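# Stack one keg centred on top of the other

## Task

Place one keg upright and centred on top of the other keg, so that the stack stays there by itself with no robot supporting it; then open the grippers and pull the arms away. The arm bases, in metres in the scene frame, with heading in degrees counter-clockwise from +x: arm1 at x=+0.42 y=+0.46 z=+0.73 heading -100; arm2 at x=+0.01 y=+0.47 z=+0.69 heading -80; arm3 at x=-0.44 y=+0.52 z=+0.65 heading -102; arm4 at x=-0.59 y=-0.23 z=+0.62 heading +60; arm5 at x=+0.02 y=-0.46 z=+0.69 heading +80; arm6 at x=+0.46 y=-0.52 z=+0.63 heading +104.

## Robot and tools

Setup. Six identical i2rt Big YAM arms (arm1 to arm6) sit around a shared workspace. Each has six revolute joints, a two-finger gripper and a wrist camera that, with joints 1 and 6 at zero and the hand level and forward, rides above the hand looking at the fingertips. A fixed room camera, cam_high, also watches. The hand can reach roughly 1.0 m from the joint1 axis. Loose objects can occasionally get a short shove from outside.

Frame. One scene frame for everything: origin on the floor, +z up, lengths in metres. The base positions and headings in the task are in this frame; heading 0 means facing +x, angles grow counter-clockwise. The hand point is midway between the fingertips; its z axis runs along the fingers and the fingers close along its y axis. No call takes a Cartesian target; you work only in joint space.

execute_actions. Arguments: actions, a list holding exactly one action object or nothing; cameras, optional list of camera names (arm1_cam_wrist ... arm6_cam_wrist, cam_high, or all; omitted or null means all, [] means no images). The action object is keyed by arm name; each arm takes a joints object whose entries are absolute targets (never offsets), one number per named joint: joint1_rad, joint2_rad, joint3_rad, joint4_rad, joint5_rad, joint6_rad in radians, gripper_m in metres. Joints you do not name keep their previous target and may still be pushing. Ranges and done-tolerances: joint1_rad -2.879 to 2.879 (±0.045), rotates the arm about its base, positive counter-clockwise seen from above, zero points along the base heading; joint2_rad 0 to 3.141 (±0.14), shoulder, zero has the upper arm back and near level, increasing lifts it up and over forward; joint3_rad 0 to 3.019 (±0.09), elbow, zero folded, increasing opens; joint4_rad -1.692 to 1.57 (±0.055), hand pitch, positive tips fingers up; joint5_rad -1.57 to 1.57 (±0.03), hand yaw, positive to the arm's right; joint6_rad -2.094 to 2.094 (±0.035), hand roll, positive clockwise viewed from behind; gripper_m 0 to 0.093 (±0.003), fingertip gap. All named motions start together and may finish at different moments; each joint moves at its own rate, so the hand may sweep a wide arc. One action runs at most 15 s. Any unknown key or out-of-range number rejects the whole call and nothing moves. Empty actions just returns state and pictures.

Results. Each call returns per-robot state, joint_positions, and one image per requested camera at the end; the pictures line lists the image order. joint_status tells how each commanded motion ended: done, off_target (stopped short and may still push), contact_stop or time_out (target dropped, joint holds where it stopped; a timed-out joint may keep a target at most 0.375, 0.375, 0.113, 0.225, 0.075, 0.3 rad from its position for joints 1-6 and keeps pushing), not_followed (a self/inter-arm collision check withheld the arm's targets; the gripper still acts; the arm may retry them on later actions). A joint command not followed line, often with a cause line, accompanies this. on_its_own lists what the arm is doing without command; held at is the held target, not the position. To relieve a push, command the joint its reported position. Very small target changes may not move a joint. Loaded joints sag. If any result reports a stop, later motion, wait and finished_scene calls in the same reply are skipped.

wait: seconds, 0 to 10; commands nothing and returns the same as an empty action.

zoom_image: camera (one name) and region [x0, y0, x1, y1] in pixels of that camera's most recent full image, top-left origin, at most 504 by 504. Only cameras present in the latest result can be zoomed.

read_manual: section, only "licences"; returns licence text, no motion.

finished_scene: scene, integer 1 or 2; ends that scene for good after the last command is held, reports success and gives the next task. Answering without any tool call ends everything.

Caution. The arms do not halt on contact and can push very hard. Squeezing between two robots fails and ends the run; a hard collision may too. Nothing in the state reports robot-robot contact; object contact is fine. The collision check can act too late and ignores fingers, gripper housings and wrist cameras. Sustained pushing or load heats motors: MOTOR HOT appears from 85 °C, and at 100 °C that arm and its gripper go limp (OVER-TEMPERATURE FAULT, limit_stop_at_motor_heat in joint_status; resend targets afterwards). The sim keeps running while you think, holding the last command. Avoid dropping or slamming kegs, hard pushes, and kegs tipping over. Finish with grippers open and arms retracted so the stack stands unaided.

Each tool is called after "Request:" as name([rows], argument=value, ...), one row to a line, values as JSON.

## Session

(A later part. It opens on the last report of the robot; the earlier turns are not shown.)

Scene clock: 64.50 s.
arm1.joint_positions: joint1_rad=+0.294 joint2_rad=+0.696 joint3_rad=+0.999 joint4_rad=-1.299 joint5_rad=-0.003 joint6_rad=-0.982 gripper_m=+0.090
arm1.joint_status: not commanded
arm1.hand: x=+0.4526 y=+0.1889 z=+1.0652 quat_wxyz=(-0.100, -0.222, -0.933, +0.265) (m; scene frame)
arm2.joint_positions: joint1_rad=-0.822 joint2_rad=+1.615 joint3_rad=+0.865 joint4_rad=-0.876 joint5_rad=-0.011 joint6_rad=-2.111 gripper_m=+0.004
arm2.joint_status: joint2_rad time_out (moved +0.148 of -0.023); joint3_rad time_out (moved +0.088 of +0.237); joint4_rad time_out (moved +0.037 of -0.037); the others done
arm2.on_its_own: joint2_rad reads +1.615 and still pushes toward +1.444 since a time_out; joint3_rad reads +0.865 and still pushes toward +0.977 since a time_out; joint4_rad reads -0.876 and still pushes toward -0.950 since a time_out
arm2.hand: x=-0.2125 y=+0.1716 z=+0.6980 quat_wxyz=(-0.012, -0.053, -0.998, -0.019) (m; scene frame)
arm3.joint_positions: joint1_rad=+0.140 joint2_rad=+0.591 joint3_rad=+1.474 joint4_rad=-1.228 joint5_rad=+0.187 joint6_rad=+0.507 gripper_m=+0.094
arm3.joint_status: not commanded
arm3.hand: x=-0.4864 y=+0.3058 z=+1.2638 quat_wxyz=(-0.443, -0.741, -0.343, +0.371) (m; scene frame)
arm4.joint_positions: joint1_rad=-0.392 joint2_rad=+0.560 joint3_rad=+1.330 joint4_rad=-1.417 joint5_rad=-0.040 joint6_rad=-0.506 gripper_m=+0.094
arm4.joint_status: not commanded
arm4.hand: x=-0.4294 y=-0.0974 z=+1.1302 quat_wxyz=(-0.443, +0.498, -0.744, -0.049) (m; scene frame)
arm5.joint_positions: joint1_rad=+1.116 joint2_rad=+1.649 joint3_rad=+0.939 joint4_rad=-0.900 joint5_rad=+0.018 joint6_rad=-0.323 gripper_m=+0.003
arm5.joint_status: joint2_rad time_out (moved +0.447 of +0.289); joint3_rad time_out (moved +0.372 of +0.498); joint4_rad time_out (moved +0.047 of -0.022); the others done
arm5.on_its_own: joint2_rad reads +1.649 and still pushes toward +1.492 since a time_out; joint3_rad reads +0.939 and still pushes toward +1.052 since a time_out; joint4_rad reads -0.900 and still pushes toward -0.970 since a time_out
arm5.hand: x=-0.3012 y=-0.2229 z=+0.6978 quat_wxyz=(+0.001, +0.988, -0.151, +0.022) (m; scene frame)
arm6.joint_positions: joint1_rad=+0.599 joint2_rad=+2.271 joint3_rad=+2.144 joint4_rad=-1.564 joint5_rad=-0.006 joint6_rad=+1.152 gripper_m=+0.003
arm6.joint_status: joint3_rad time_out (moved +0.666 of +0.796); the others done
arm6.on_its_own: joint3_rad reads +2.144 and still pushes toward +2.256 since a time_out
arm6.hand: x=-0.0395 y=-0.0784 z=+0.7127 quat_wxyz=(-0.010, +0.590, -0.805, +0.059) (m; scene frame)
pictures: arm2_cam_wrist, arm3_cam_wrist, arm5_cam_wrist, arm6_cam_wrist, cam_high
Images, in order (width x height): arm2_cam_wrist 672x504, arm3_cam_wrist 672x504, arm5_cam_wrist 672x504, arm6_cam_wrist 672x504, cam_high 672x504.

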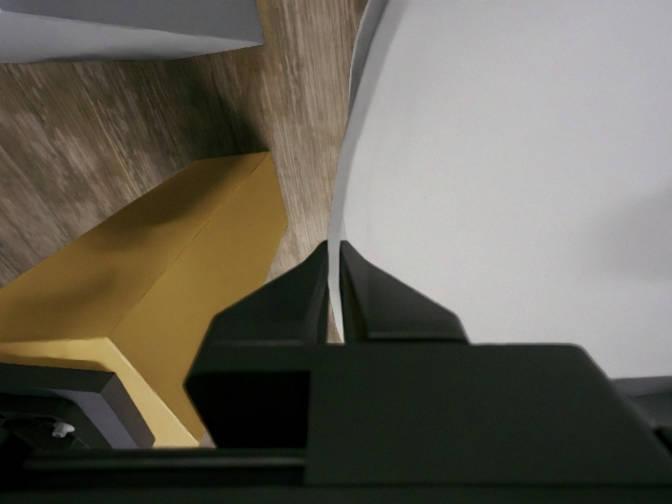

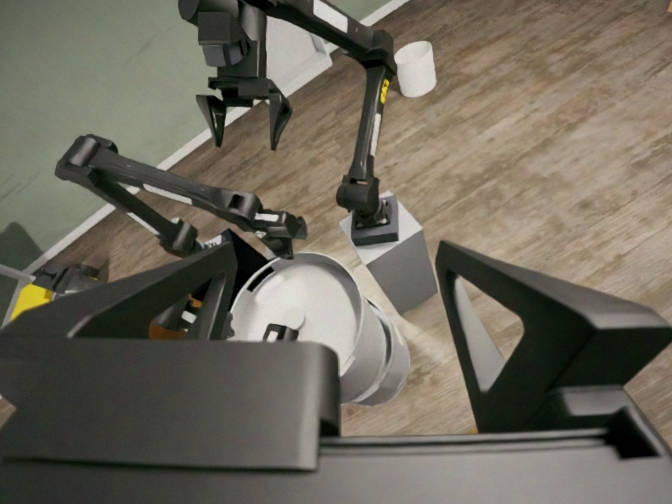

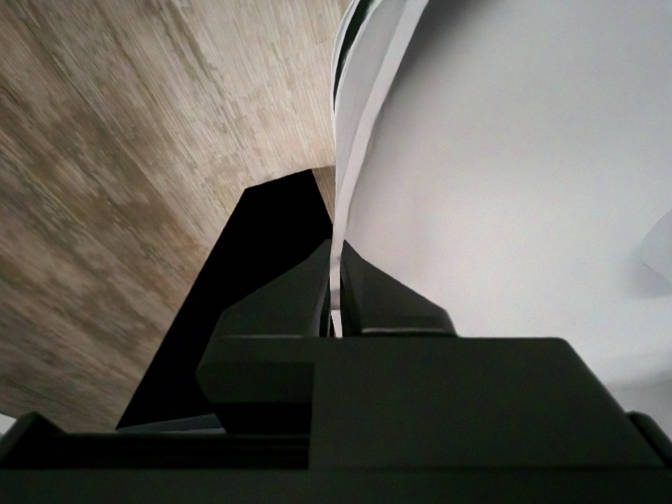

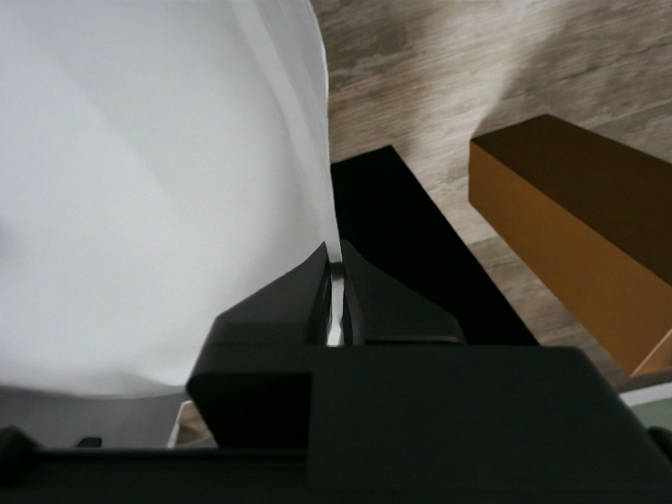

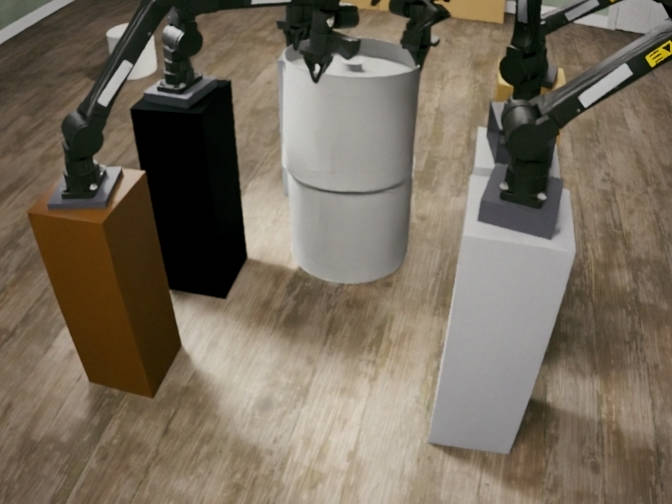

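Request:
execute_actions([
  {"arm3":{"joints":{"joint1_rad":0.21,"joint2_rad":1.9,"joint3_rad":0.45,"joint4_rad":0.9,"joint5_rad":0,"joint6_rad":0}},"arm5":{"joints":{"joint1_rad":1.176,"joint2_rad":1.554,"joint3_rad":1.137,"joint4_rad":-0.95,"joint6_rad":-0.27}},"arm2":{"joints":{"joint1_rad":-0.884,"joint2_rad":1.49,"joint3_rad":1.064,"joint4_rad":-0.93}},"arm6":{"joints":{"joint1_rad":0.642,"joint2_rad":2.32,"joint3_rad":2.462,"joint4_rad":-1.64,"joint6_rad":1.19}}},
], cameras=["cam_high","arm3_cam_wrist","arm5_cam_wrist"])

Scene clock: 68.77 s.
arm1.joint_positions: joint1_rad=+0.294 joint2_rad=+0.696 joint3_rad=+0.999 joint4_rad=-1.299 joint5_rad=-0.003 joint6_rad=-0.982 gripper_m=+0.090
arm1.joint_status: not commanded
arm1.hand: x=+0.4526 y=+0.1889 z=+1.0652 quat_wxyz=(-0.100, -0.222, -0.933, +0.265) (m; scene frame)
arm2.joint_positions: joint1_rad=-0.872 joint2_rad=+1.644 joint3_rad=+0.893 joint4_rad=-0.875 joint5_rad=-0.004 joint6_rad=-2.111 gripper_m=+0.004
arm2.joint_status: joint2_rad time_out (moved +0.029 of -0.125); joint3_rad time_out (moved +0.028 of +0.199); the others done
arm2.on_its_own: joint2_rad reads +1.644 and still pushes toward +1.490 since a time_out; joint3_rad reads +0.893 and still pushes toward +1.006 since a time_out
arm2.hand: x=-0.2348 y=+0.1757 z=+0.6955 quat_wxyz=(-0.010, -0.077, -0.997, -0.021) (m; scene frame)
arm3.joint_positions: joint1_rad=+0.194 joint2_rad=+1.737 joint3_rad=+0.408 joint4_rad=+0.950 joint5_rad=-0.049 joint6_rad=+0.104 gripper_m=+0.094
arm3.joint_status: joint2_rad time_out (moved +1.146 of +1.309); joint5_rad time_out (moved -0.236 of -0.187); joint6_rad time_out (moved -0.403 of -0.507); the others done
arm3.on_its_own: joint2_rad reads +1.737 and still pushes toward +1.900 since a time_out; joint5_rad reads -0.049 and still pushes toward +0.000 since a time_out; joint6_rad reads +0.104 and still pushes toward +0.000 since a time_out
arm3.hand: x=-0.4369 y=+0.0485 z=+0.6837 quat_wxyz=(-0.429, -0.609, -0.561, +0.363) (m; scene frame)
arm4.joint_positions: joint1_rad=-0.392 joint2_rad=+0.560 joint3_rad=+1.330 joint4_rad=-1.417 joint5_rad=-0.040 joint6_rad=-0.506 gripper_m=+0.094
arm4.joint_status: not commanded
arm4.hand: x=-0.4294 y=-0.0974 z=+1.1302 quat_wxyz=(-0.443, +0.498, -0.744, -0.049) (m; scene frame)
arm5.joint_positions: joint1_rad=+1.146 joint2_rad=+1.695 joint3_rad=+0.994 joint4_rad=-0.895 joint5_rad=+0.022 joint6_rad=-0.297 gripper_m=+0.003
arm5.joint_status: joint2_rad time_out (moved +0.046 of -0.095); joint3_rad time_out (moved +0.054 of +0.198); joint4_rad time_out (moved +0.006 of -0.050); the others done
arm5.on_its_own: joint2_rad reads +1.695 and still pushes toward +1.554 since a time_out; joint3_rad reads +0.994 and still pushes toward +1.106 since a time_out; joint4_rad reads -0.895 and still pushes toward -0.950 since a time_out
arm5.hand: x=-0.3262 y=-0.2193 z=+0.6953 quat_wxyz=(-0.004, +0.989, -0.149, +0.016) (m; scene frame)
arm6.joint_positions: joint1_rad=+0.621 joint2_rad=+2.358 joint3_rad=+2.335 joint4_rad=-1.673 joint5_rad=-0.001 joint6_rad=+1.181 gripper_m=+0.002
arm6.joint_status: joint3_rad time_out (moved +0.191 of +0.318); the others done
arm6.on_its_own: joint3_rad reads +2.335 and still pushes toward +2.447 since a time_out
arm6.hand: x=-0.0656 y=-0.0745 z=+0.7260 quat_wxyz=(-0.014, +0.587, -0.807, +0.060) (m; scene frame)
pictures: arm3_cam_wrist, arm5_cam_wrist, cam_high
Images, in order (width x height): arm3_cam_wrist 672x504, arm5_cam_wrist 672x504, cam_high 672x504.

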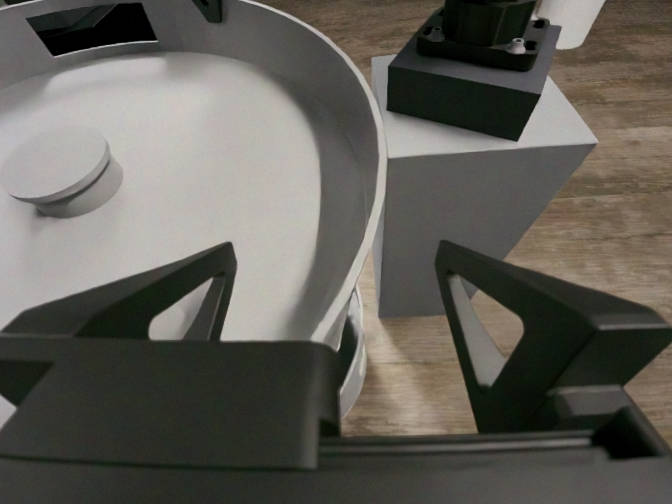

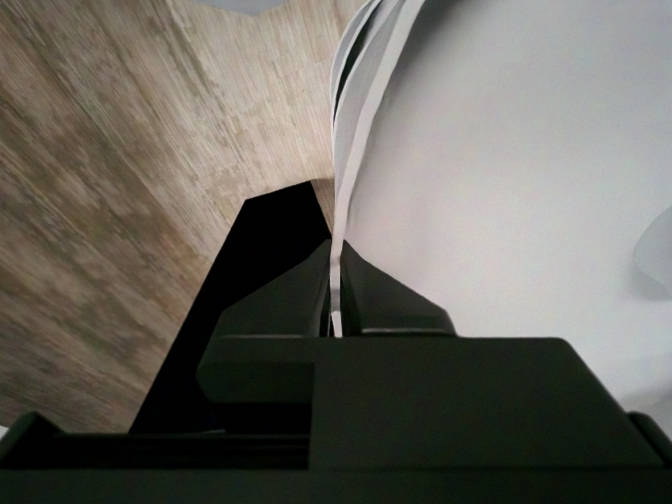

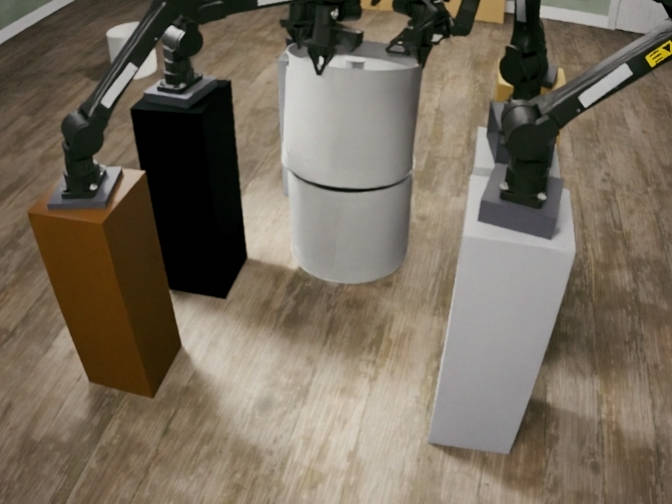

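Request:
execute_actions([
  {"arm3":{"joints":{"joint2_rad":1.3,"joint3_rad":0.2}}},
], cameras=[])

Request:
execute_actions([
  {"arm3":{"joints":{"joint2_rad":1.4,"joint4_rad":0.4}}},
], cameras=["cam_high","arm3_cam_wrist"])

Scene clock: 70.37 s.
arm1.joint_positions: joint1_rad=+0.294 joint2_rad=+0.696 joint3_rad=+0.999 joint4_rad=-1.299 joint5_rad=-0.003 joint6_rad=-0.982 gripper_m=+0.090
arm1.joint_status: not commanded
arm1.hand: x=+0.4526 y=+0.1889 z=+1.0652 quat_wxyz=(-0.100, -0.222, -0.933, +0.265) (m; scene frame)
arm2.joint_positions: joint1_rad=-0.872 joint2_rad=+1.644 joint3_rad=+0.893 joint4_rad=-0.878 joint5_rad=-0.007 joint6_rad=-2.111 gripper_m=+0.004
arm2.joint_status: not commanded
arm2.on_its_own: joint2_rad reads +1.644 and still pushes toward +1.490 since a time_out; joint3_rad reads +0.893 and still pushes toward +1.006 since a time_out
arm2.hand: x=-0.2340 y=+0.1760 z=+0.6956 quat_wxyz=(-0.012, -0.077, -0.997, -0.021) (m; scene frame)
arm3.joint_positions: joint1_rad=+0.223 joint2_rad=+1.311 joint3_rad=+0.189 joint4_rad=+0.911 joint5_rad=-0.002 joint6_rad=+0.012 gripper_m=+0.094
arm3.joint_status: all done
arm3.on_its_own: joint5_rad moved +0.047 to your old target +0.000; joint6_rad moved -0.093 to your old target +0.000
arm3.hand: x=-0.4329 y=+0.1237 z=+0.7709 quat_wxyz=(-0.451, -0.548, -0.552, +0.437) (m; scene frame)
arm4.joint_positions: joint1_rad=-0.392 joint2_rad=+0.560 joint3_rad=+1.330 joint4_rad=-1.417 joint5_rad=-0.040 joint6_rad=-0.506 gripper_m=+0.094
arm4.joint_status: not commanded
arm4.hand: x=-0.4294 y=-0.0974 z=+1.1302 quat_wxyz=(-0.443, +0.498, -0.744, -0.049) (m; scene frame)
arm5.joint_positions: joint1_rad=+1.146 joint2_rad=+1.695 joint3_rad=+0.994 joint4_rad=-0.894 joint5_rad=+0.022 joint6_rad=-0.293 gripper_m=+0.003
arm5.joint_status: not commanded
arm5.on_its_own: joint2_rad reads +1.695 and still pushes toward +1.554 since a time_out; joint3_rad reads +0.994 and still pushes toward +1.106 since a time_out; joint4_rad reads -0.894 and still pushes toward -0.950 since a time_out
arm5.hand: x=-0.3266 y=-0.2190 z=+0.6955 quat_wxyz=(-0.005, +0.988, -0.151, +0.016) (m; scene frame)
arm6.joint_positions: joint1_rad=+0.622 joint2_rad=+2.359 joint3_rad=+2.335 joint4_rad=-1.674 joint5_rad=+0.000 joint6_rad=+1.186 gripper_m=+0.002
arm6.joint_status: not commanded
arm6.on_its_own: joint3_rad reads +2.335 and still pushes toward +2.447 since a time_out
arm6.hand: x=-0.0655 y=-0.0751 z=+0.7250 quat_wxyz=(-0.015, +0.585, -0.808, +0.061) (m; scene frame)
pictures: none
No camera images: the call's "cameras" was empty. Leave "cameras" out to get every camera's image.

Scene clock: 71.57 s.
arm1.joint_positions: joint1_rad=+0.294 joint2_rad=+0.696 joint3_rad=+0.999 joint4_rad=-1.299 joint5_rad=-0.003 joint6_rad=-0.982 gripper_m=+0.090
arm1.joint_status: not commanded
arm1.hand: x=+0.4526 y=+0.1889 z=+1.0652 quat_wxyz=(-0.100, -0.222, -0.933, +0.265) (m; scene frame)
arm2.joint_positions: joint1_rad=-0.872 joint2_rad=+1.644 joint3_rad=+0.893 joint4_rad=-0.878 joint5_rad=-0.007 joint6_rad=-2.111 gripper_m=+0.004
arm2.joint_status: not commanded
arm2.on_its_own: joint2_rad reads +1.644 and still pushes toward +1.490 since a time_out; joint3_rad reads +0.893 and still pushes toward +1.006 since a time_out
arm2.hand: x=-0.2340 y=+0.1760 z=+0.6956 quat_wxyz=(-0.012, -0.077, -0.997, -0.021) (m; scene frame)
arm3.joint_positions: joint1_rad=+0.223 joint2_rad=+1.391 joint3_rad=+0.189 joint4_rad=+0.413 joint5_rad=-0.002 joint6_rad=+0.012 gripper_m=+0.094
arm3.joint_status: all done
arm3.hand: x=-0.4341 y=+0.1882 z=+0.6373 quat_wxyz=(-0.274, -0.651, -0.656, +0.265) (m; scene frame)
arm4.joint_positions: joint1_rad=-0.392 joint2_rad=+0.560 joint3_rad=+1.330 joint4_rad=-1.417 joint5_rad=-0.040 joint6_rad=-0.506 gripper_m=+0.094
arm4.joint_status: not commanded
arm4.hand: x=-0.4294 y=-0.0974 z=+1.1302 quat_wxyz=(-0.443, +0.498, -0.744, -0.049) (m; scene frame)
arm5.joint_positions: joint1_rad=+1.146 joint2_rad=+1.695 joint3_rad=+0.994 joint4_rad=-0.894 joint5_rad=+0.022 joint6_rad=-0.293 gripper_m=+0.003
arm5.joint_status: not commanded
arm5.on_its_own: joint2_rad reads +1.695 and still pushes toward +1.554 since a time_out; joint3_rad reads +0.994 and still pushes toward +1.106 since a time_out; joint4_rad reads -0.894 and still pushes toward -0.950 since a time_out
arm5.hand: x=-0.3266 y=-0.2190 z=+0.6955 quat_wxyz=(-0.005, +0.988, -0.151, +0.016) (m; scene frame)
arm6.joint_positions: joint1_rad=+0.622 joint2_rad=+2.359 joint3_rad=+2.335 joint4_rad=-1.674 joint5_rad=+0.000 joint6_rad=+1.186 gripper_m=+0.002
arm6.joint_status: not commanded
arm6.on_its_own: joint3_rad reads +2.335 and still pushes toward +2.447 since a time_out
arm6.hand: x=-0.0655 y=-0.0751 z=+0.7250 quat_wxyz=(-0.015, +0.585, -0.808, +0.061) (m; scene frame)
pictures: arm3_cam_wrist, cam_high
Images, in order (width x height): arm3_cam_wrist 672x504, cam_high 672x504.

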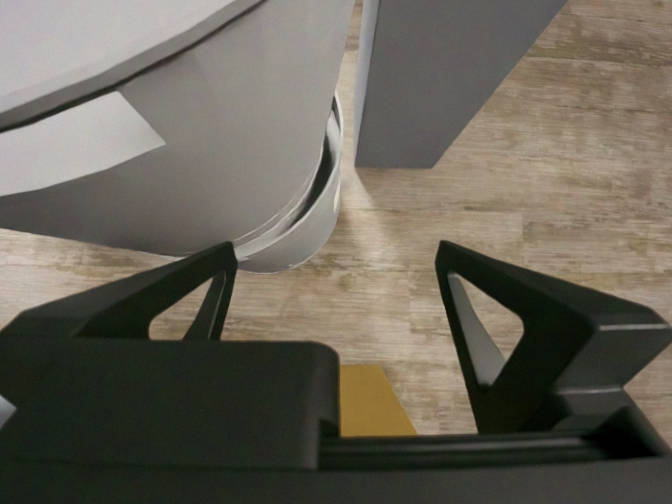

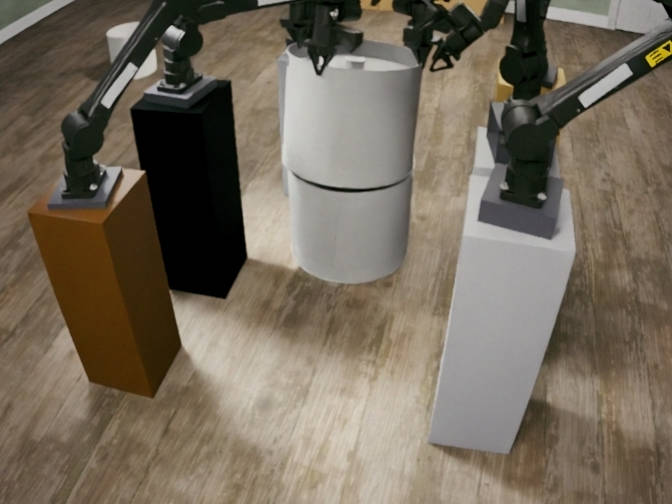

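Request:
execute_actions([
  {"arm5":{"joints":{"joint1_rad":1.14,"joint2_rad":1.462,"joint3_rad":1.118,"joint4_rad":-1.03,"joint6_rad":-0.3}},"arm2":{"joints":{"joint1_rad":-0.83,"joint2_rad":1.412,"joint3_rad":1.066,"joint4_rad":-1.02}},"arm6":{"joints":{"joint1_rad":0.617,"joint2_rad":2.213,"joint3_rad":2.218,"joint4_rad":-1.5,"joint6_rad":1.17}}},
], cameras=["cam_high","arm3_cam_wrist"])

Scene clock: 74.03 s.
arm1.joint_positions: joint1_rad=+0.294 joint2_rad=+0.696 joint3_rad=+0.999 joint4_rad=-1.299 joint5_rad=-0.003 joint6_rad=-0.982 gripper_m=+0.090
arm1.joint_status: not commanded
arm1.hand: x=+0.4526 y=+0.1889 z=+1.0652 quat_wxyz=(-0.100, -0.222, -0.933, +0.265) (m; scene frame)
arm2.joint_positions: joint1_rad=-0.839 joint2_rad=+1.603 joint3_rad=+0.893 joint4_rad=-0.930 joint5_rad=-0.001 joint6_rad=-2.110 gripper_m=+0.003
arm2.joint_status: joint2_rad time_out (moved -0.040 of -0.232); joint3_rad time_out (moved +0.000 of +0.173); joint4_rad time_out (moved -0.052 of -0.142); the others done
arm2.on_its_own: joint2_rad reads +1.603 and still pushes toward +1.412 since a time_out; joint3_rad reads +0.893 and still pushes toward +1.005 since a time_out; joint4_rad reads -0.930 and still pushes toward -1.020 since a time_out
arm2.hand: x=-0.2200 y=+0.1748 z=+0.7104 quat_wxyz=(-0.012, -0.061, -0.998, -0.028) (m; scene frame)
arm3.joint_positions: joint1_rad=+0.223 joint2_rad=+1.391 joint3_rad=+0.189 joint4_rad=+0.413 joint5_rad=-0.002 joint6_rad=+0.012 gripper_m=+0.094
arm3.joint_status: not commanded
arm3.hand: x=-0.4341 y=+0.1882 z=+0.6373 quat_wxyz=(-0.274, -0.651, -0.656, +0.265) (m; scene frame)
arm4.joint_positions: joint1_rad=-0.392 joint2_rad=+0.560 joint3_rad=+1.330 joint4_rad=-1.417 joint5_rad=-0.040 joint6_rad=-0.506 gripper_m=+0.094
arm4.joint_status: not commanded
arm4.hand: x=-0.4294 y=-0.0974 z=+1.1302 quat_wxyz=(-0.443, +0.498, -0.744, -0.049) (m; scene frame)
arm5.joint_positions: joint1_rad=+1.129 joint2_rad=+1.683 joint3_rad=+0.994 joint4_rad=-0.946 joint5_rad=+0.024 joint6_rad=-0.310 gripper_m=+0.003
arm5.joint_status: joint2_rad time_out (moved -0.012 of -0.233); joint3_rad time_out (moved +0.000 of +0.124); joint4_rad time_out (moved -0.052 of -0.136); the others done
arm5.on_its_own: joint2_rad reads +1.683 and still pushes toward +1.462 since a time_out; joint3_rad reads +0.994 and still pushes toward +1.107 since a time_out; joint4_rad reads -0.946 and still pushes toward -1.030 since a time_out
arm5.hand: x=-0.3133 y=-0.2196 z=+0.7009 quat_wxyz=(+0.004, +0.988, -0.151, +0.034) (m; scene frame)
arm6.joint_positions: joint1_rad=+0.606 joint2_rad=+2.282 joint3_rad=+2.177 joint4_rad=-1.555 joint5_rad=-0.009 joint6_rad=+1.162 gripper_m=+0.002
arm6.joint_status: all done
arm6.hand: x=-0.0516 y=-0.0749 z=+0.7167 quat_wxyz=(-0.005, +0.589, -0.807, +0.044) (m; scene frame)
pictures: arm3_cam_wrist, cam_high
Images, in order (width x height): arm3_cam_wrist 672x504, cam_high 672x504.

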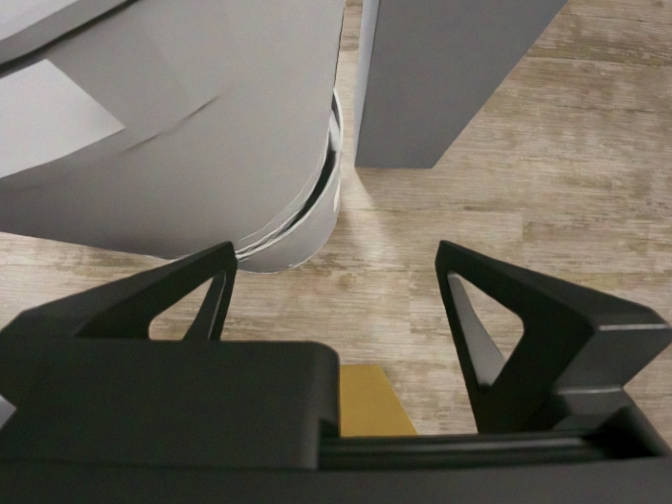

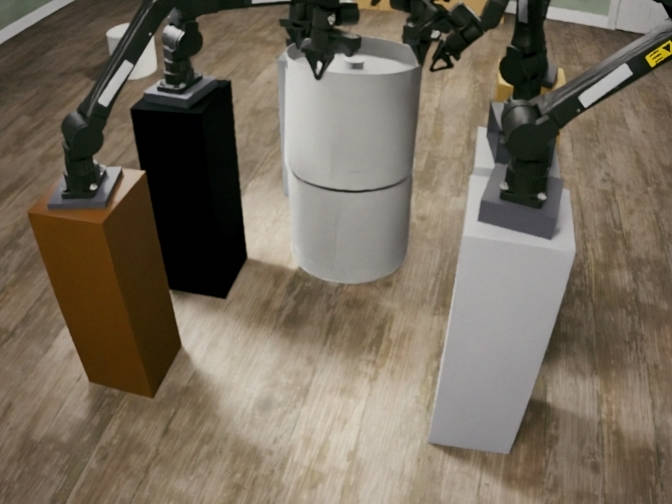

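Request:
execute_actions([
  {"arm4":{"joints":{"joint1_rad":-0.012,"joint2_rad":1.069,"joint3_rad":0.938,"joint4_rad":-1.44,"joint5_rad":0,"joint6_rad":-0.37}}},
], cameras=["arm4_cam_wrist"])

Request:
execute_actions([
  {"arm4":{"joints":{"joint2_rad":1.184,"joint3_rad":0.689,"joint4_rad":-1.076}}},
], cameras=["arm4_cam_wrist"])

Scene clock: 75.50 s.
arm1.joint_positions: joint1_rad=+0.294 joint2_rad=+0.696 joint3_rad=+0.999 joint4_rad=-1.299 joint5_rad=-0.003 joint6_rad=-0.982 gripper_m=+0.090
arm1.joint_status: not commanded
arm1.hand: x=+0.4526 y=+0.1889 z=+1.0652 quat_wxyz=(-0.100, -0.222, -0.933, +0.265) (m; scene frame)
arm2.joint_positions: joint1_rad=-0.839 joint2_rad=+1.603 joint3_rad=+0.893 joint4_rad=-0.930 joint5_rad=-0.001 joint6_rad=-2.110 gripper_m=+0.003
arm2.joint_status: not commanded
arm2.on_its_own: joint2_rad reads +1.603 and still pushes toward +1.412 since a time_out; joint3_rad reads +0.893 and still pushes toward +1.005 since a time_out; joint4_rad reads -0.930 and still pushes toward -1.020 since a time_out
arm2.hand: x=-0.2200 y=+0.1748 z=+0.7104 quat_wxyz=(-0.012, -0.061, -0.998, -0.028) (m; scene frame)
arm3.joint_positions: joint1_rad=+0.223 joint2_rad=+1.391 joint3_rad=+0.189 joint4_rad=+0.413 joint5_rad=-0.002 joint6_rad=+0.012 gripper_m=+0.094
arm3.joint_status: not commanded
arm3.hand: x=-0.4341 y=+0.1882 z=+0.6373 quat_wxyz=(-0.274, -0.651, -0.656, +0.265) (m; scene frame)
arm4.joint_positions: joint1_rad=-0.017 joint2_rad=+1.077 joint3_rad=+0.922 joint4_rad=-1.430 joint5_rad=-0.001 joint6_rad=-0.378 gripper_m=+0.094
arm4.joint_status: all done
arm4.hand: x=-0.4471 y=+0.0067 z=+0.8144 quat_wxyz=(+0.008, +0.646, -0.763, +0.003) (m; scene frame)
arm5.joint_positions: joint1_rad=+1.129 joint2_rad=+1.683 joint3_rad=+0.994 joint4_rad=-0.946 joint5_rad=+0.024 joint6_rad=-0.310 gripper_m=+0.003
arm5.joint_status: not commanded
arm5.on_its_own: joint2_rad reads +1.683 and still pushes toward +1.462 since a time_out; joint3_rad reads +0.994 and still pushes toward +1.107 since a time_out; joint4_rad reads -0.946 and still pushes toward -1.030 since a time_out
arm5.hand: x=-0.3133 y=-0.2196 z=+0.7009 quat_wxyz=(+0.004, +0.988, -0.151, +0.034) (m; scene frame)
arm6.joint_positions: joint1_rad=+0.606 joint2_rad=+2.282 joint3_rad=+2.177 joint4_rad=-1.555 joint5_rad=-0.009 joint6_rad=+1.162 gripper_m=+0.002
arm6.joint_status: not commanded
arm6.hand: x=-0.0516 y=-0.0749 z=+0.7167 quat_wxyz=(-0.005, +0.589, -0.807, +0.044) (m; scene frame)
pictures: arm4_cam_wrist
Images, in order (width x height): arm4_cam_wrist 672x504.

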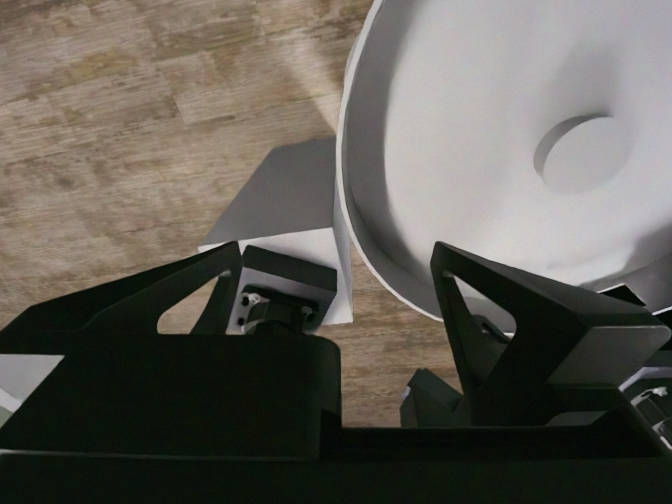

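Scene clock: 76.60 s.
arm1.joint_positions: joint1_rad=+0.294 joint2_rad=+0.696 joint3_rad=+0.999 joint4_rad=-1.299 joint5_rad=-0.003 joint6_rad=-0.982 gripper_m=+0.090
arm1.joint_status: not commanded
arm1.hand: x=+0.4526 y=+0.1889 z=+1.0652 quat_wxyz=(-0.100, -0.222, -0.933, +0.265) (m; scene frame)
arm2.joint_positions: joint1_rad=-0.839 joint2_rad=+1.603 joint3_rad=+0.893 joint4_rad=-0.930 joint5_rad=-0.001 joint6_rad=-2.110 gripper_m=+0.003
arm2.joint_status: not commanded
arm2.on_its_own: joint2_rad reads +1.603 and still pushes toward +1.412 since a time_out; joint3_rad reads +0.893 and still pushes toward +1.005 since a time_out; joint4_rad reads -0.930 and still pushes toward -1.020 since a time_out
arm2.hand: x=-0.2200 y=+0.1748 z=+0.7104 quat_wxyz=(-0.012, -0.061, -0.998, -0.028) (m; scene frame)
arm3.joint_positions: joint1_rad=+0.223 joint2_rad=+1.391 joint3_rad=+0.189 joint4_rad=+0.413 joint5_rad=-0.002 joint6_rad=+0.012 gripper_m=+0.094
arm3.joint_status: not commanded
arm3.hand: x=-0.4341 y=+0.1882 z=+0.6373 quat_wxyz=(-0.274, -0.651, -0.656, +0.265) (m; scene frame)
arm4.joint_positions: joint1_rad=-0.017 joint2_rad=+1.187 joint3_rad=+0.683 joint4_rad=-1.088 joint5_rad=-0.001 joint6_rad=-0.378 gripper_m=+0.094
arm4.joint_status: all done
arm4.hand: x=-0.4491 y=+0.0028 z=+0.6996 quat_wxyz=(+0.012, +0.646, -0.763, +0.004) (m; scene frame)
arm5.joint_positions: joint1_rad=+1.129 joint2_rad=+1.683 joint3_rad=+0.994 joint4_rad=-0.946 joint5_rad=+0.024 joint6_rad=-0.310 gripper_m=+0.003
arm5.joint_status: not commanded
arm5.on_its_own: joint2_rad reads +1.683 and still pushes toward +1.462 since a time_out; joint3_rad reads +0.994 and still pushes toward +1.107 since a time_out; joint4_rad reads -0.946 and still pushes toward -1.030 since a time_out
arm5.hand: x=-0.3133 y=-0.2196 z=+0.7009 quat_wxyz=(+0.004, +0.988, -0.151, +0.034) (m; scene frame)
arm6.joint_positions: joint1_rad=+0.606 joint2_rad=+2.282 joint3_rad=+2.177 joint4_rad=-1.555 joint5_rad=-0.009 joint6_rad=+1.162 gripper_m=+0.002
arm6.joint_status: not commanded
arm6.hand: x=-0.0516 y=-0.0749 z=+0.7167 quat_wxyz=(-0.005, +0.589, -0.807, +0.044) (m; scene frame)
pictures: arm4_cam_wrist
Images, in order (width x height): arm4_cam_wrist 672x504.

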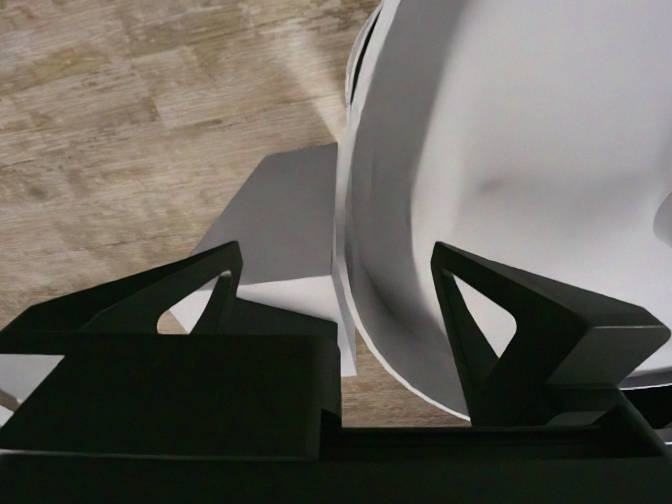

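Request:
execute_actions([
  {"arm4":{"joints":{"joint2_rad":1.247,"joint3_rad":0.631,"joint4_rad":-0.955}}},
], cameras=[])

Request:
execute_actions([
  {"arm4":{"joints":{"gripper_m":0.001}}},
], cameras=[])

Request:
execute_actions([
  {"arm4":{"joints":{"gripper_m":0,"joint2_rad":1.128,"joint3_rad":0.763,"joint4_rad":-1.13}}},
], cameras=["cam_high","arm3_cam_wrist","arm4_cam_wrist"])

Scene clock: 77.57 s.
arm1.joint_positions: joint1_rad=+0.294 joint2_rad=+0.696 joint3_rad=+0.999 joint4_rad=-1.299 joint5_rad=-0.003 joint6_rad=-0.982 gripper_m=+0.090
arm1.joint_status: not commanded
arm1.hand: x=+0.4526 y=+0.1889 z=+1.0652 quat_wxyz=(-0.100, -0.222, -0.933, +0.265) (m; scene frame)
arm2.joint_positions: joint1_rad=-0.839 joint2_rad=+1.603 joint3_rad=+0.893 joint4_rad=-0.930 joint5_rad=-0.001 joint6_rad=-2.110 gripper_m=+0.003
arm2.joint_status: not commanded
arm2.on_its_own: joint2_rad reads +1.603 and still pushes toward +1.412 since a time_out; joint3_rad reads +0.893 and still pushes toward +1.005 since a time_out; joint4_rad reads -0.930 and still pushes toward -1.020 since a time_out
arm2.hand: x=-0.2200 y=+0.1748 z=+0.7104 quat_wxyz=(-0.012, -0.061, -0.998, -0.028) (m; scene frame)
arm3.joint_positions: joint1_rad=+0.223 joint2_rad=+1.391 joint3_rad=+0.189 joint4_rad=+0.413 joint5_rad=-0.002 joint6_rad=+0.012 gripper_m=+0.094
arm3.joint_status: not commanded
arm3.hand: x=-0.4341 y=+0.1882 z=+0.6373 quat_wxyz=(-0.274, -0.651, -0.656, +0.265) (m; scene frame)
arm4.joint_positions: joint1_rad=-0.017 joint2_rad=+1.239 joint3_rad=+0.632 joint4_rad=-0.967 joint5_rad=-0.001 joint6_rad=-0.378 gripper_m=+0.094
arm4.joint_status: all done
arm4.hand: x=-0.4471 y=+0.0059 z=+0.6698 quat_wxyz=(+0.003, +0.646, -0.763, +0.001) (m; scene frame)
arm5.joint_positions: joint1_rad=+1.129 joint2_rad=+1.683 joint3_rad=+0.994 joint4_rad=-0.946 joint5_rad=+0.024 joint6_rad=-0.310 gripper_m=+0.003
arm5.joint_status: not commanded
arm5.on_its_own: joint2_rad reads +1.683 and still pushes toward +1.462 since a time_out; joint3_rad reads +0.994 and still pushes toward +1.107 since a time_out; joint4_rad reads -0.946 and still pushes toward -1.030 since a time_out
arm5.hand: x=-0.3133 y=-0.2196 z=+0.7009 quat_wxyz=(+0.004, +0.988, -0.151, +0.034) (m; scene frame)
arm6.joint_positions: joint1_rad=+0.606 joint2_rad=+2.282 joint3_rad=+2.177 joint4_rad=-1.555 joint5_rad=-0.009 joint6_rad=+1.162 gripper_m=+0.002
arm6.joint_status: not commanded
arm6.hand: x=-0.0516 y=-0.0749 z=+0.7167 quat_wxyz=(-0.005, +0.589, -0.807, +0.044) (m; scene frame)
pictures: none
No camera images: the call's "cameras" was empty. Leave "cameras" out to get every camera's image.

Scene clock: 78.40 s.
arm1.joint_positions: joint1_rad=+0.294 joint2_rad=+0.696 joint3_rad=+0.999 joint4_rad=-1.299 joint5_rad=-0.003 joint6_rad=-0.982 gripper_m=+0.090
arm1.joint_status: not commanded
arm1.hand: x=+0.4526 y=+0.1889 z=+1.0652 quat_wxyz=(-0.100, -0.222, -0.933, +0.265) (m; scene frame)
arm2.joint_positions: joint1_rad=-0.837 joint2_rad=+1.603 joint3_rad=+0.893 joint4_rad=-0.932 joint5_rad=-0.005 joint6_rad=-2.109 gripper_m=+0.003
arm2.joint_status: not commanded
arm2.on_its_own: joint2_rad reads +1.603 and still pushes toward +1.412 since a time_out; joint3_rad reads +0.893 and still pushes toward +1.005 since a time_out; joint4_rad reads -0.932 and still pushes toward -1.020 since a time_out
arm2.hand: x=-0.2187 y=+0.1743 z=+0.7104 quat_wxyz=(-0.014, -0.061, -0.998, -0.028) (m; scene frame)
arm3.joint_positions: joint1_rad=+0.223 joint2_rad=+1.391 joint3_rad=+0.189 joint4_rad=+0.413 joint5_rad=-0.002 joint6_rad=+0.012 gripper_m=+0.094
arm3.joint_status: not commanded
arm3.hand: x=-0.4341 y=+0.1882 z=+0.6373 quat_wxyz=(-0.274, -0.651, -0.656, +0.265) (m; scene frame)
arm4.joint_positions: joint1_rad=-0.012 joint2_rad=+1.239 joint3_rad=+0.632 joint4_rad=-0.962 joint5_rad=+0.020 joint6_rad=-0.407 gripper_m=+0.004
arm4.joint_status: gripper_m off_target (ended at +0.004, target +0.001)
arm4.hand: x=-0.4445 y=+0.0058 z=+0.6699 quat_wxyz=(-0.003, +0.659, -0.752, +0.011) (m; scene frame)
arm5.joint_positions: joint1_rad=+1.129 joint2_rad=+1.683 joint3_rad=+0.994 joint4_rad=-0.946 joint5_rad=+0.024 joint6_rad=-0.310 gripper_m=+0.003
arm5.joint_status: not commanded
arm5.on_its_own: joint2_rad reads +1.683 and still pushes toward +1.462 since a time_out; joint3_rad reads +0.994 and still pushes toward +1.107 since a time_out; joint4_rad reads -0.946 and still pushes toward -1.030 since a time_out
arm5.hand: x=-0.3132 y=-0.2194 z=+0.7009 quat_wxyz=(+0.004, +0.988, -0.151, +0.034) (m; scene frame)
arm6.joint_positions: joint1_rad=+0.606 joint2_rad=+2.282 joint3_rad=+2.172 joint4_rad=-1.554 joint5_rad=-0.010 joint6_rad=+1.162 gripper_m=+0.002
arm6.joint_status: not commanded
arm6.hand: x=-0.0509 y=-0.0758 z=+0.7151 quat_wxyz=(-0.005, +0.589, -0.807, +0.046) (m; scene frame)
pictures: none
No camera images: the call's "cameras" was empty. Leave "cameras" out to get every camera's image.

Scene clock: 79.37 s.
arm1.joint_positions: joint1_rad=+0.294 joint2_rad=+0.696 joint3_rad=+0.999 joint4_rad=-1.299 joint5_rad=-0.003 joint6_rad=-0.982 gripper_m=+0.090
arm1.joint_status: not commanded
arm1.hand: x=+0.4526 y=+0.1889 z=+1.0652 quat_wxyz=(-0.100, -0.222, -0.933, +0.265) (m; scene frame)
arm2.joint_positions: joint1_rad=-0.837 joint2_rad=+1.566 joint3_rad=+0.893 joint4_rad=-0.936 joint5_rad=+0.012 joint6_rad=-2.108 gripper_m=+0.003
arm2.joint_status: not commanded
arm2.on_its_own: joint2_rad reads +1.566 and still pushes toward +1.412 since a time_out; joint3_rad reads +0.893 and still pushes toward +1.005 since a time_out; joint4_rad reads -0.936 and still pushes toward -1.020 since a time_out
arm2.hand: x=-0.2228 y=+0.1736 z=+0.7237 quat_wxyz=(+0.002, -0.061, -0.998, -0.019) (m; scene frame)
arm3.joint_positions: joint1_rad=+0.223 joint2_rad=+1.391 joint3_rad=+0.189 joint4_rad=+0.413 joint5_rad=-0.002 joint6_rad=+0.012 gripper_m=+0.094
arm3.joint_status: not commanded
arm3.hand: x=-0.4341 y=+0.1882 z=+0.6373 quat_wxyz=(-0.274, -0.651, -0.656, +0.265) (m; scene frame)
arm4.joint_positions: joint1_rad=-0.010 joint2_rad=+1.160 joint3_rad=+0.687 joint4_rad=-1.098 joint5_rad=+0.003 joint6_rad=-0.426 gripper_m=+0.003
arm4.joint_status: all done
arm4.hand: x=-0.4497 y=+0.0043 z=+0.7077 quat_wxyz=(+0.001, +0.667, -0.745, +0.003) (m; scene frame)
arm5.joint_positions: joint1_rad=+1.129 joint2_rad=+1.633 joint3_rad=+0.994 joint4_rad=-0.964 joint5_rad=+0.006 joint6_rad=-0.312 gripper_m=+0.003
arm5.joint_status: not commanded
arm5.on_its_own: joint2_rad reads +1.633 and still pushes toward +1.462 since a time_out; joint3_rad reads +0.994 and still pushes toward +1.107 since a time_out; joint4_rad reads -0.964 and still pushes toward -1.030 since a time_out
arm5.hand: x=-0.3158 y=-0.2213 z=+0.7207 quat_wxyz=(+0.004, +0.989, -0.150, +0.015) (m; scene frame)
arm6.joint_positions: joint1_rad=+0.607 joint2_rad=+2.282 joint3_rad=+2.163 joint4_rad=-1.531 joint5_rad=-0.023 joint6_rad=+1.158 gripper_m=+0.004
arm6.joint_status: not commanded
arm6.hand: x=-0.0551 y=-0.0759 z=+0.7115 quat_wxyz=(+0.003, +0.591, -0.806, +0.040) (m; scene frame)
pictures: arm3_cam_wrist, arm4_cam_wrist, cam_high
Images, in order (width x height): arm3_cam_wrist 672x504, arm4_cam_wrist 672x504, cam_high 672x504.

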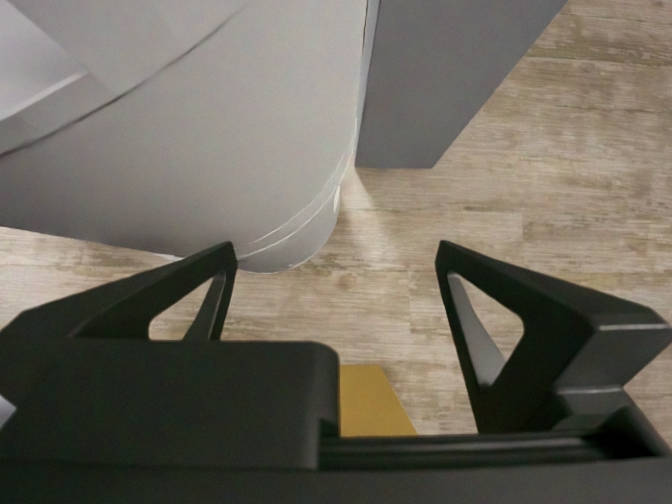

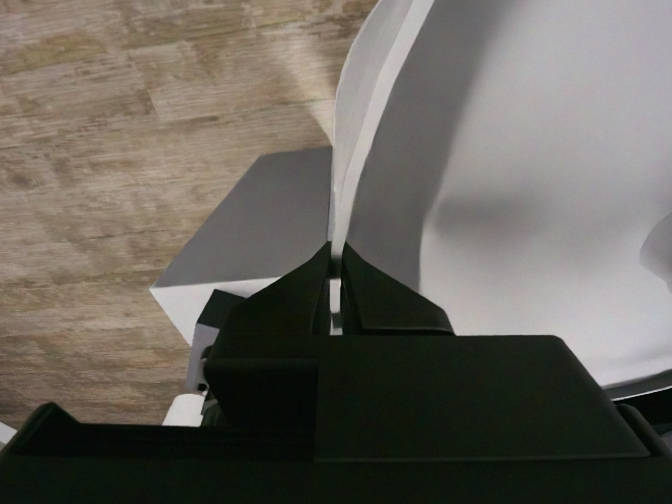

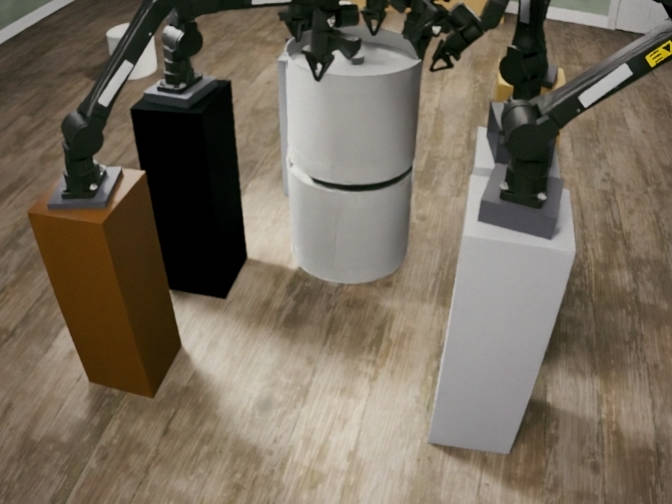

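Request:
execute_actions([
  {"arm4":{"joints":{"joint2_rad":1.165,"joint3_rad":0.722,"joint4_rad":-1.075}}},
], cameras=["cam_high","arm3_cam_wrist"])

Scene clock: 80.20 s.
arm1.joint_positions: joint1_rad=+0.294 joint2_rad=+0.696 joint3_rad=+0.999 joint4_rad=-1.299 joint5_rad=-0.003 joint6_rad=-0.982 gripper_m=+0.090
arm1.joint_status: not commanded
arm1.hand: x=+0.4526 y=+0.1889 z=+1.0652 quat_wxyz=(-0.100, -0.222, -0.933, +0.265) (m; scene frame)
arm2.joint_positions: joint1_rad=-0.837 joint2_rad=+1.566 joint3_rad=+0.893 joint4_rad=-0.943 joint5_rad=+0.011 joint6_rad=-2.108 gripper_m=+0.003
arm2.joint_status: not commanded
arm2.on_its_own: joint2_rad reads +1.566 and still pushes toward +1.412 since a time_out; joint3_rad reads +0.893 and still pushes toward +1.005 since a time_out; joint4_rad reads -0.943 and still pushes toward -1.020 since a time_out
arm2.hand: x=-0.2214 y=+0.1749 z=+0.7237 quat_wxyz=(-0.001, -0.061, -0.998, -0.021) (m; scene frame)
arm3.joint_positions: joint1_rad=+0.223 joint2_rad=+1.391 joint3_rad=+0.189 joint4_rad=+0.413 joint5_rad=-0.002 joint6_rad=+0.012 gripper_m=+0.094
arm3.joint_status: not commanded
arm3.hand: x=-0.4341 y=+0.1882 z=+0.6373 quat_wxyz=(-0.274, -0.651, -0.656, +0.265) (m; scene frame)
arm4.joint_positions: joint1_rad=-0.010 joint2_rad=+1.172 joint3_rad=+0.687 joint4_rad=-1.084 joint5_rad=+0.005 joint6_rad=-0.426 gripper_m=+0.003
arm4.joint_status: all done
arm4.hand: x=-0.4479 y=+0.0065 z=+0.7049 quat_wxyz=(-0.001, +0.667, -0.745, +0.004) (m; scene frame)
arm5.joint_positions: joint1_rad=+1.129 joint2_rad=+1.633 joint3_rad=+0.994 joint4_rad=-0.964 joint5_rad=+0.017 joint6_rad=-0.312 gripper_m=+0.003
arm5.joint_status: not commanded
arm5.on_its_own: joint2_rad reads +1.633 and still pushes toward +1.462 since a time_out; joint3_rad reads +0.994 and still pushes toward +1.107 since a time_out; joint4_rad reads -0.964 and still pushes toward -1.030 since a time_out
arm5.hand: x=-0.3147 y=-0.2197 z=+0.7207 quat_wxyz=(-0.001, +0.988, -0.150, +0.018) (m; scene frame)
arm6.joint_positions: joint1_rad=+0.604 joint2_rad=+2.280 joint3_rad=+2.163 joint4_rad=-1.532 joint5_rad=-0.020 joint6_rad=+1.157 gripper_m=+0.004
arm6.joint_status: not commanded
arm6.hand: x=-0.0536 y=-0.0743 z=+0.7132 quat_wxyz=(+0.002, +0.590, -0.806, +0.039) (m; scene frame)
pictures: arm3_cam_wrist, cam_high
Images, in order (width x height): arm3_cam_wrist 672x504, cam_high 672x504.

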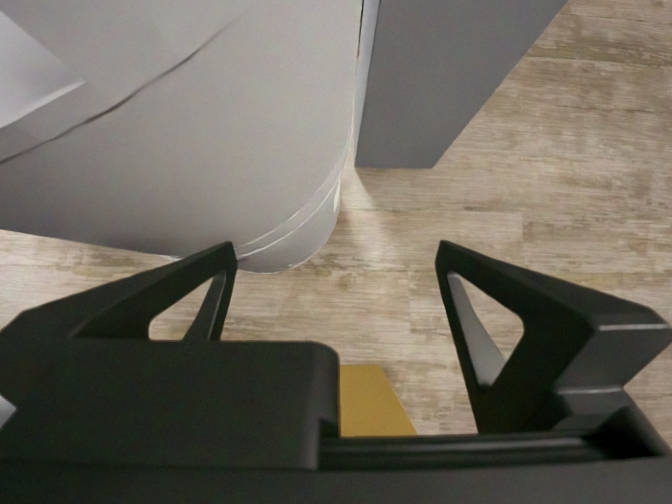

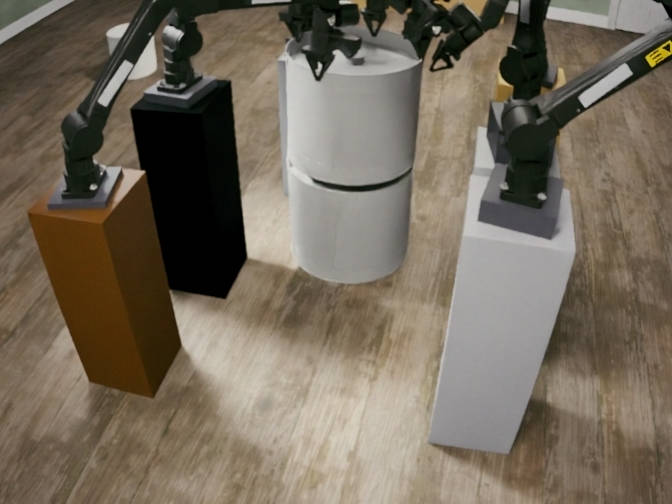

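Request:
execute_actions([
  {"arm5":{"joints":{"joint1_rad":1.122,"joint2_rad":1.492,"joint3_rad":1.007,"joint4_rad":-0.9}},"arm2":{"joints":{"joint1_rad":-0.805,"joint2_rad":1.451,"joint3_rad":0.962,"joint4_rad":-0.88}},"arm6":{"joints":{"joint1_rad":0.605,"joint2_rad":2.188,"joint3_rad":2.07,"joint4_rad":-1.4}},"arm4":{"joints":{"joint1_rad":-0.048,"joint2_rad":1.236,"joint3_rad":0.669,"joint4_rad":-0.97}}},
], cameras=["cam_high","arm3_cam_wrist"])

Scene clock: 82.50 s.
arm1.joint_positions: joint1_rad=+0.294 joint2_rad=+0.696 joint3_rad=+0.999 joint4_rad=-1.299 joint5_rad=-0.003 joint6_rad=-0.982 gripper_m=+0.090
arm1.joint_status: not commanded
arm1.hand: x=+0.4526 y=+0.1889 z=+1.0652 quat_wxyz=(-0.100, -0.222, -0.933, +0.265) (m; scene frame)
arm2.joint_positions: joint1_rad=-0.805 joint2_rad=+1.593 joint3_rad=+0.867 joint4_rad=-0.890 joint5_rad=-0.005 joint6_rad=-2.085 gripper_m=+0.003
arm2.joint_status: joint2_rad time_out (moved +0.026 of -0.115); joint3_rad time_out (moved -0.026 of +0.069); the others done
arm2.on_its_own: joint2_rad reads +1.593 and still pushes toward +1.451 since a time_out; joint3_rad reads +0.867 and still pushes toward +0.962 since a time_out
arm2.hand: x=-0.2083 y=+0.1684 z=+0.7062 quat_wxyz=(-0.006, -0.057, -0.998, -0.017) (m; scene frame)
arm3.joint_positions: joint1_rad=+0.223 joint2_rad=+1.391 joint3_rad=+0.189 joint4_rad=+0.413 joint5_rad=-0.002 joint6_rad=+0.012 gripper_m=+0.094
arm3.joint_status: not commanded
arm3.hand: x=-0.4341 y=+0.1882 z=+0.6373 quat_wxyz=(-0.274, -0.651, -0.656, +0.265) (m; scene frame)
arm4.joint_positions: joint1_rad=-0.046 joint2_rad=+1.222 joint3_rad=+0.660 joint4_rad=-1.010 joint5_rad=+0.016 joint6_rad=-0.446 gripper_m=+0.003
arm4.joint_status: all done
arm4.hand: x=-0.4361 y=+0.0030 z=+0.6830 quat_wxyz=(+0.000, +0.661, -0.751, +0.009) (m; scene frame)
arm5.joint_positions: joint1_rad=+1.121 joint2_rad=+1.644 joint3_rad=+0.934 joint4_rad=-0.877 joint5_rad=+0.007 joint6_rad=-0.312 gripper_m=+0.003
arm5.joint_status: joint2_rad time_out (moved +0.011 of -0.141); the others done
arm5.on_its_own: joint2_rad reads +1.644 and still pushes toward +1.492 since a time_out
arm5.hand: x=-0.3061 y=-0.2238 z=+0.6980 quat_wxyz=(+0.001, +0.988, -0.154, +0.009) (m; scene frame)
arm6.joint_positions: joint1_rad=+0.603 joint2_rad=+2.240 joint3_rad=+2.037 joint4_rad=-1.441 joint5_rad=-0.019 joint6_rad=+1.164 gripper_m=+0.004
arm6.joint_status: all done
arm6.hand: x=-0.0423 y=-0.0824 z=+0.6923 quat_wxyz=(+0.002, +0.587, -0.809, +0.036) (m; scene frame)
pictures: arm3_cam_wrist, cam_high
Images, in order (width x height): arm3_cam_wrist 672x504, cam_high 672x504.

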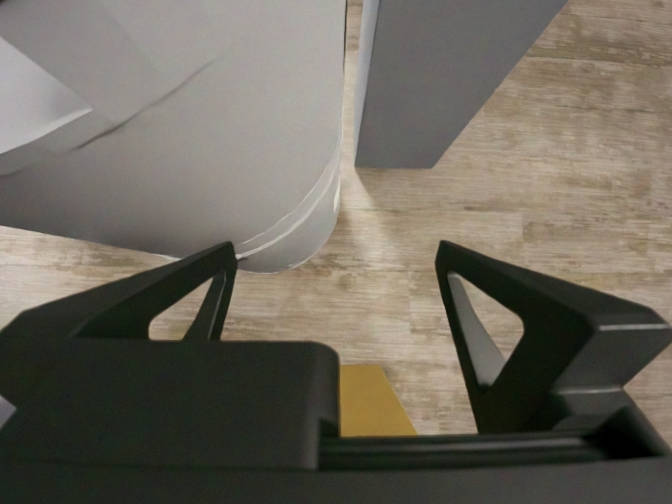

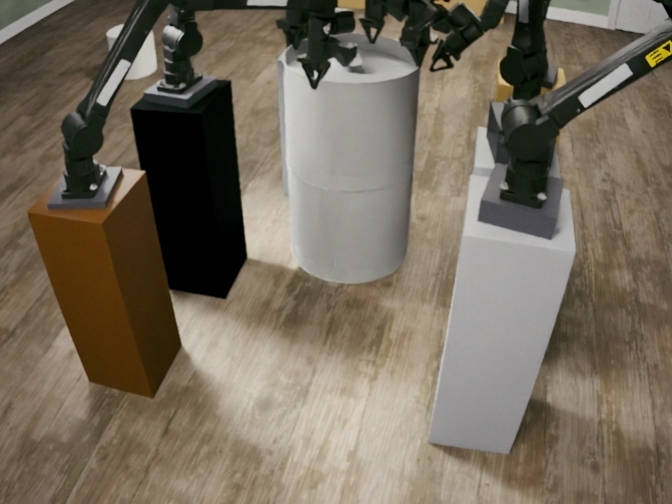

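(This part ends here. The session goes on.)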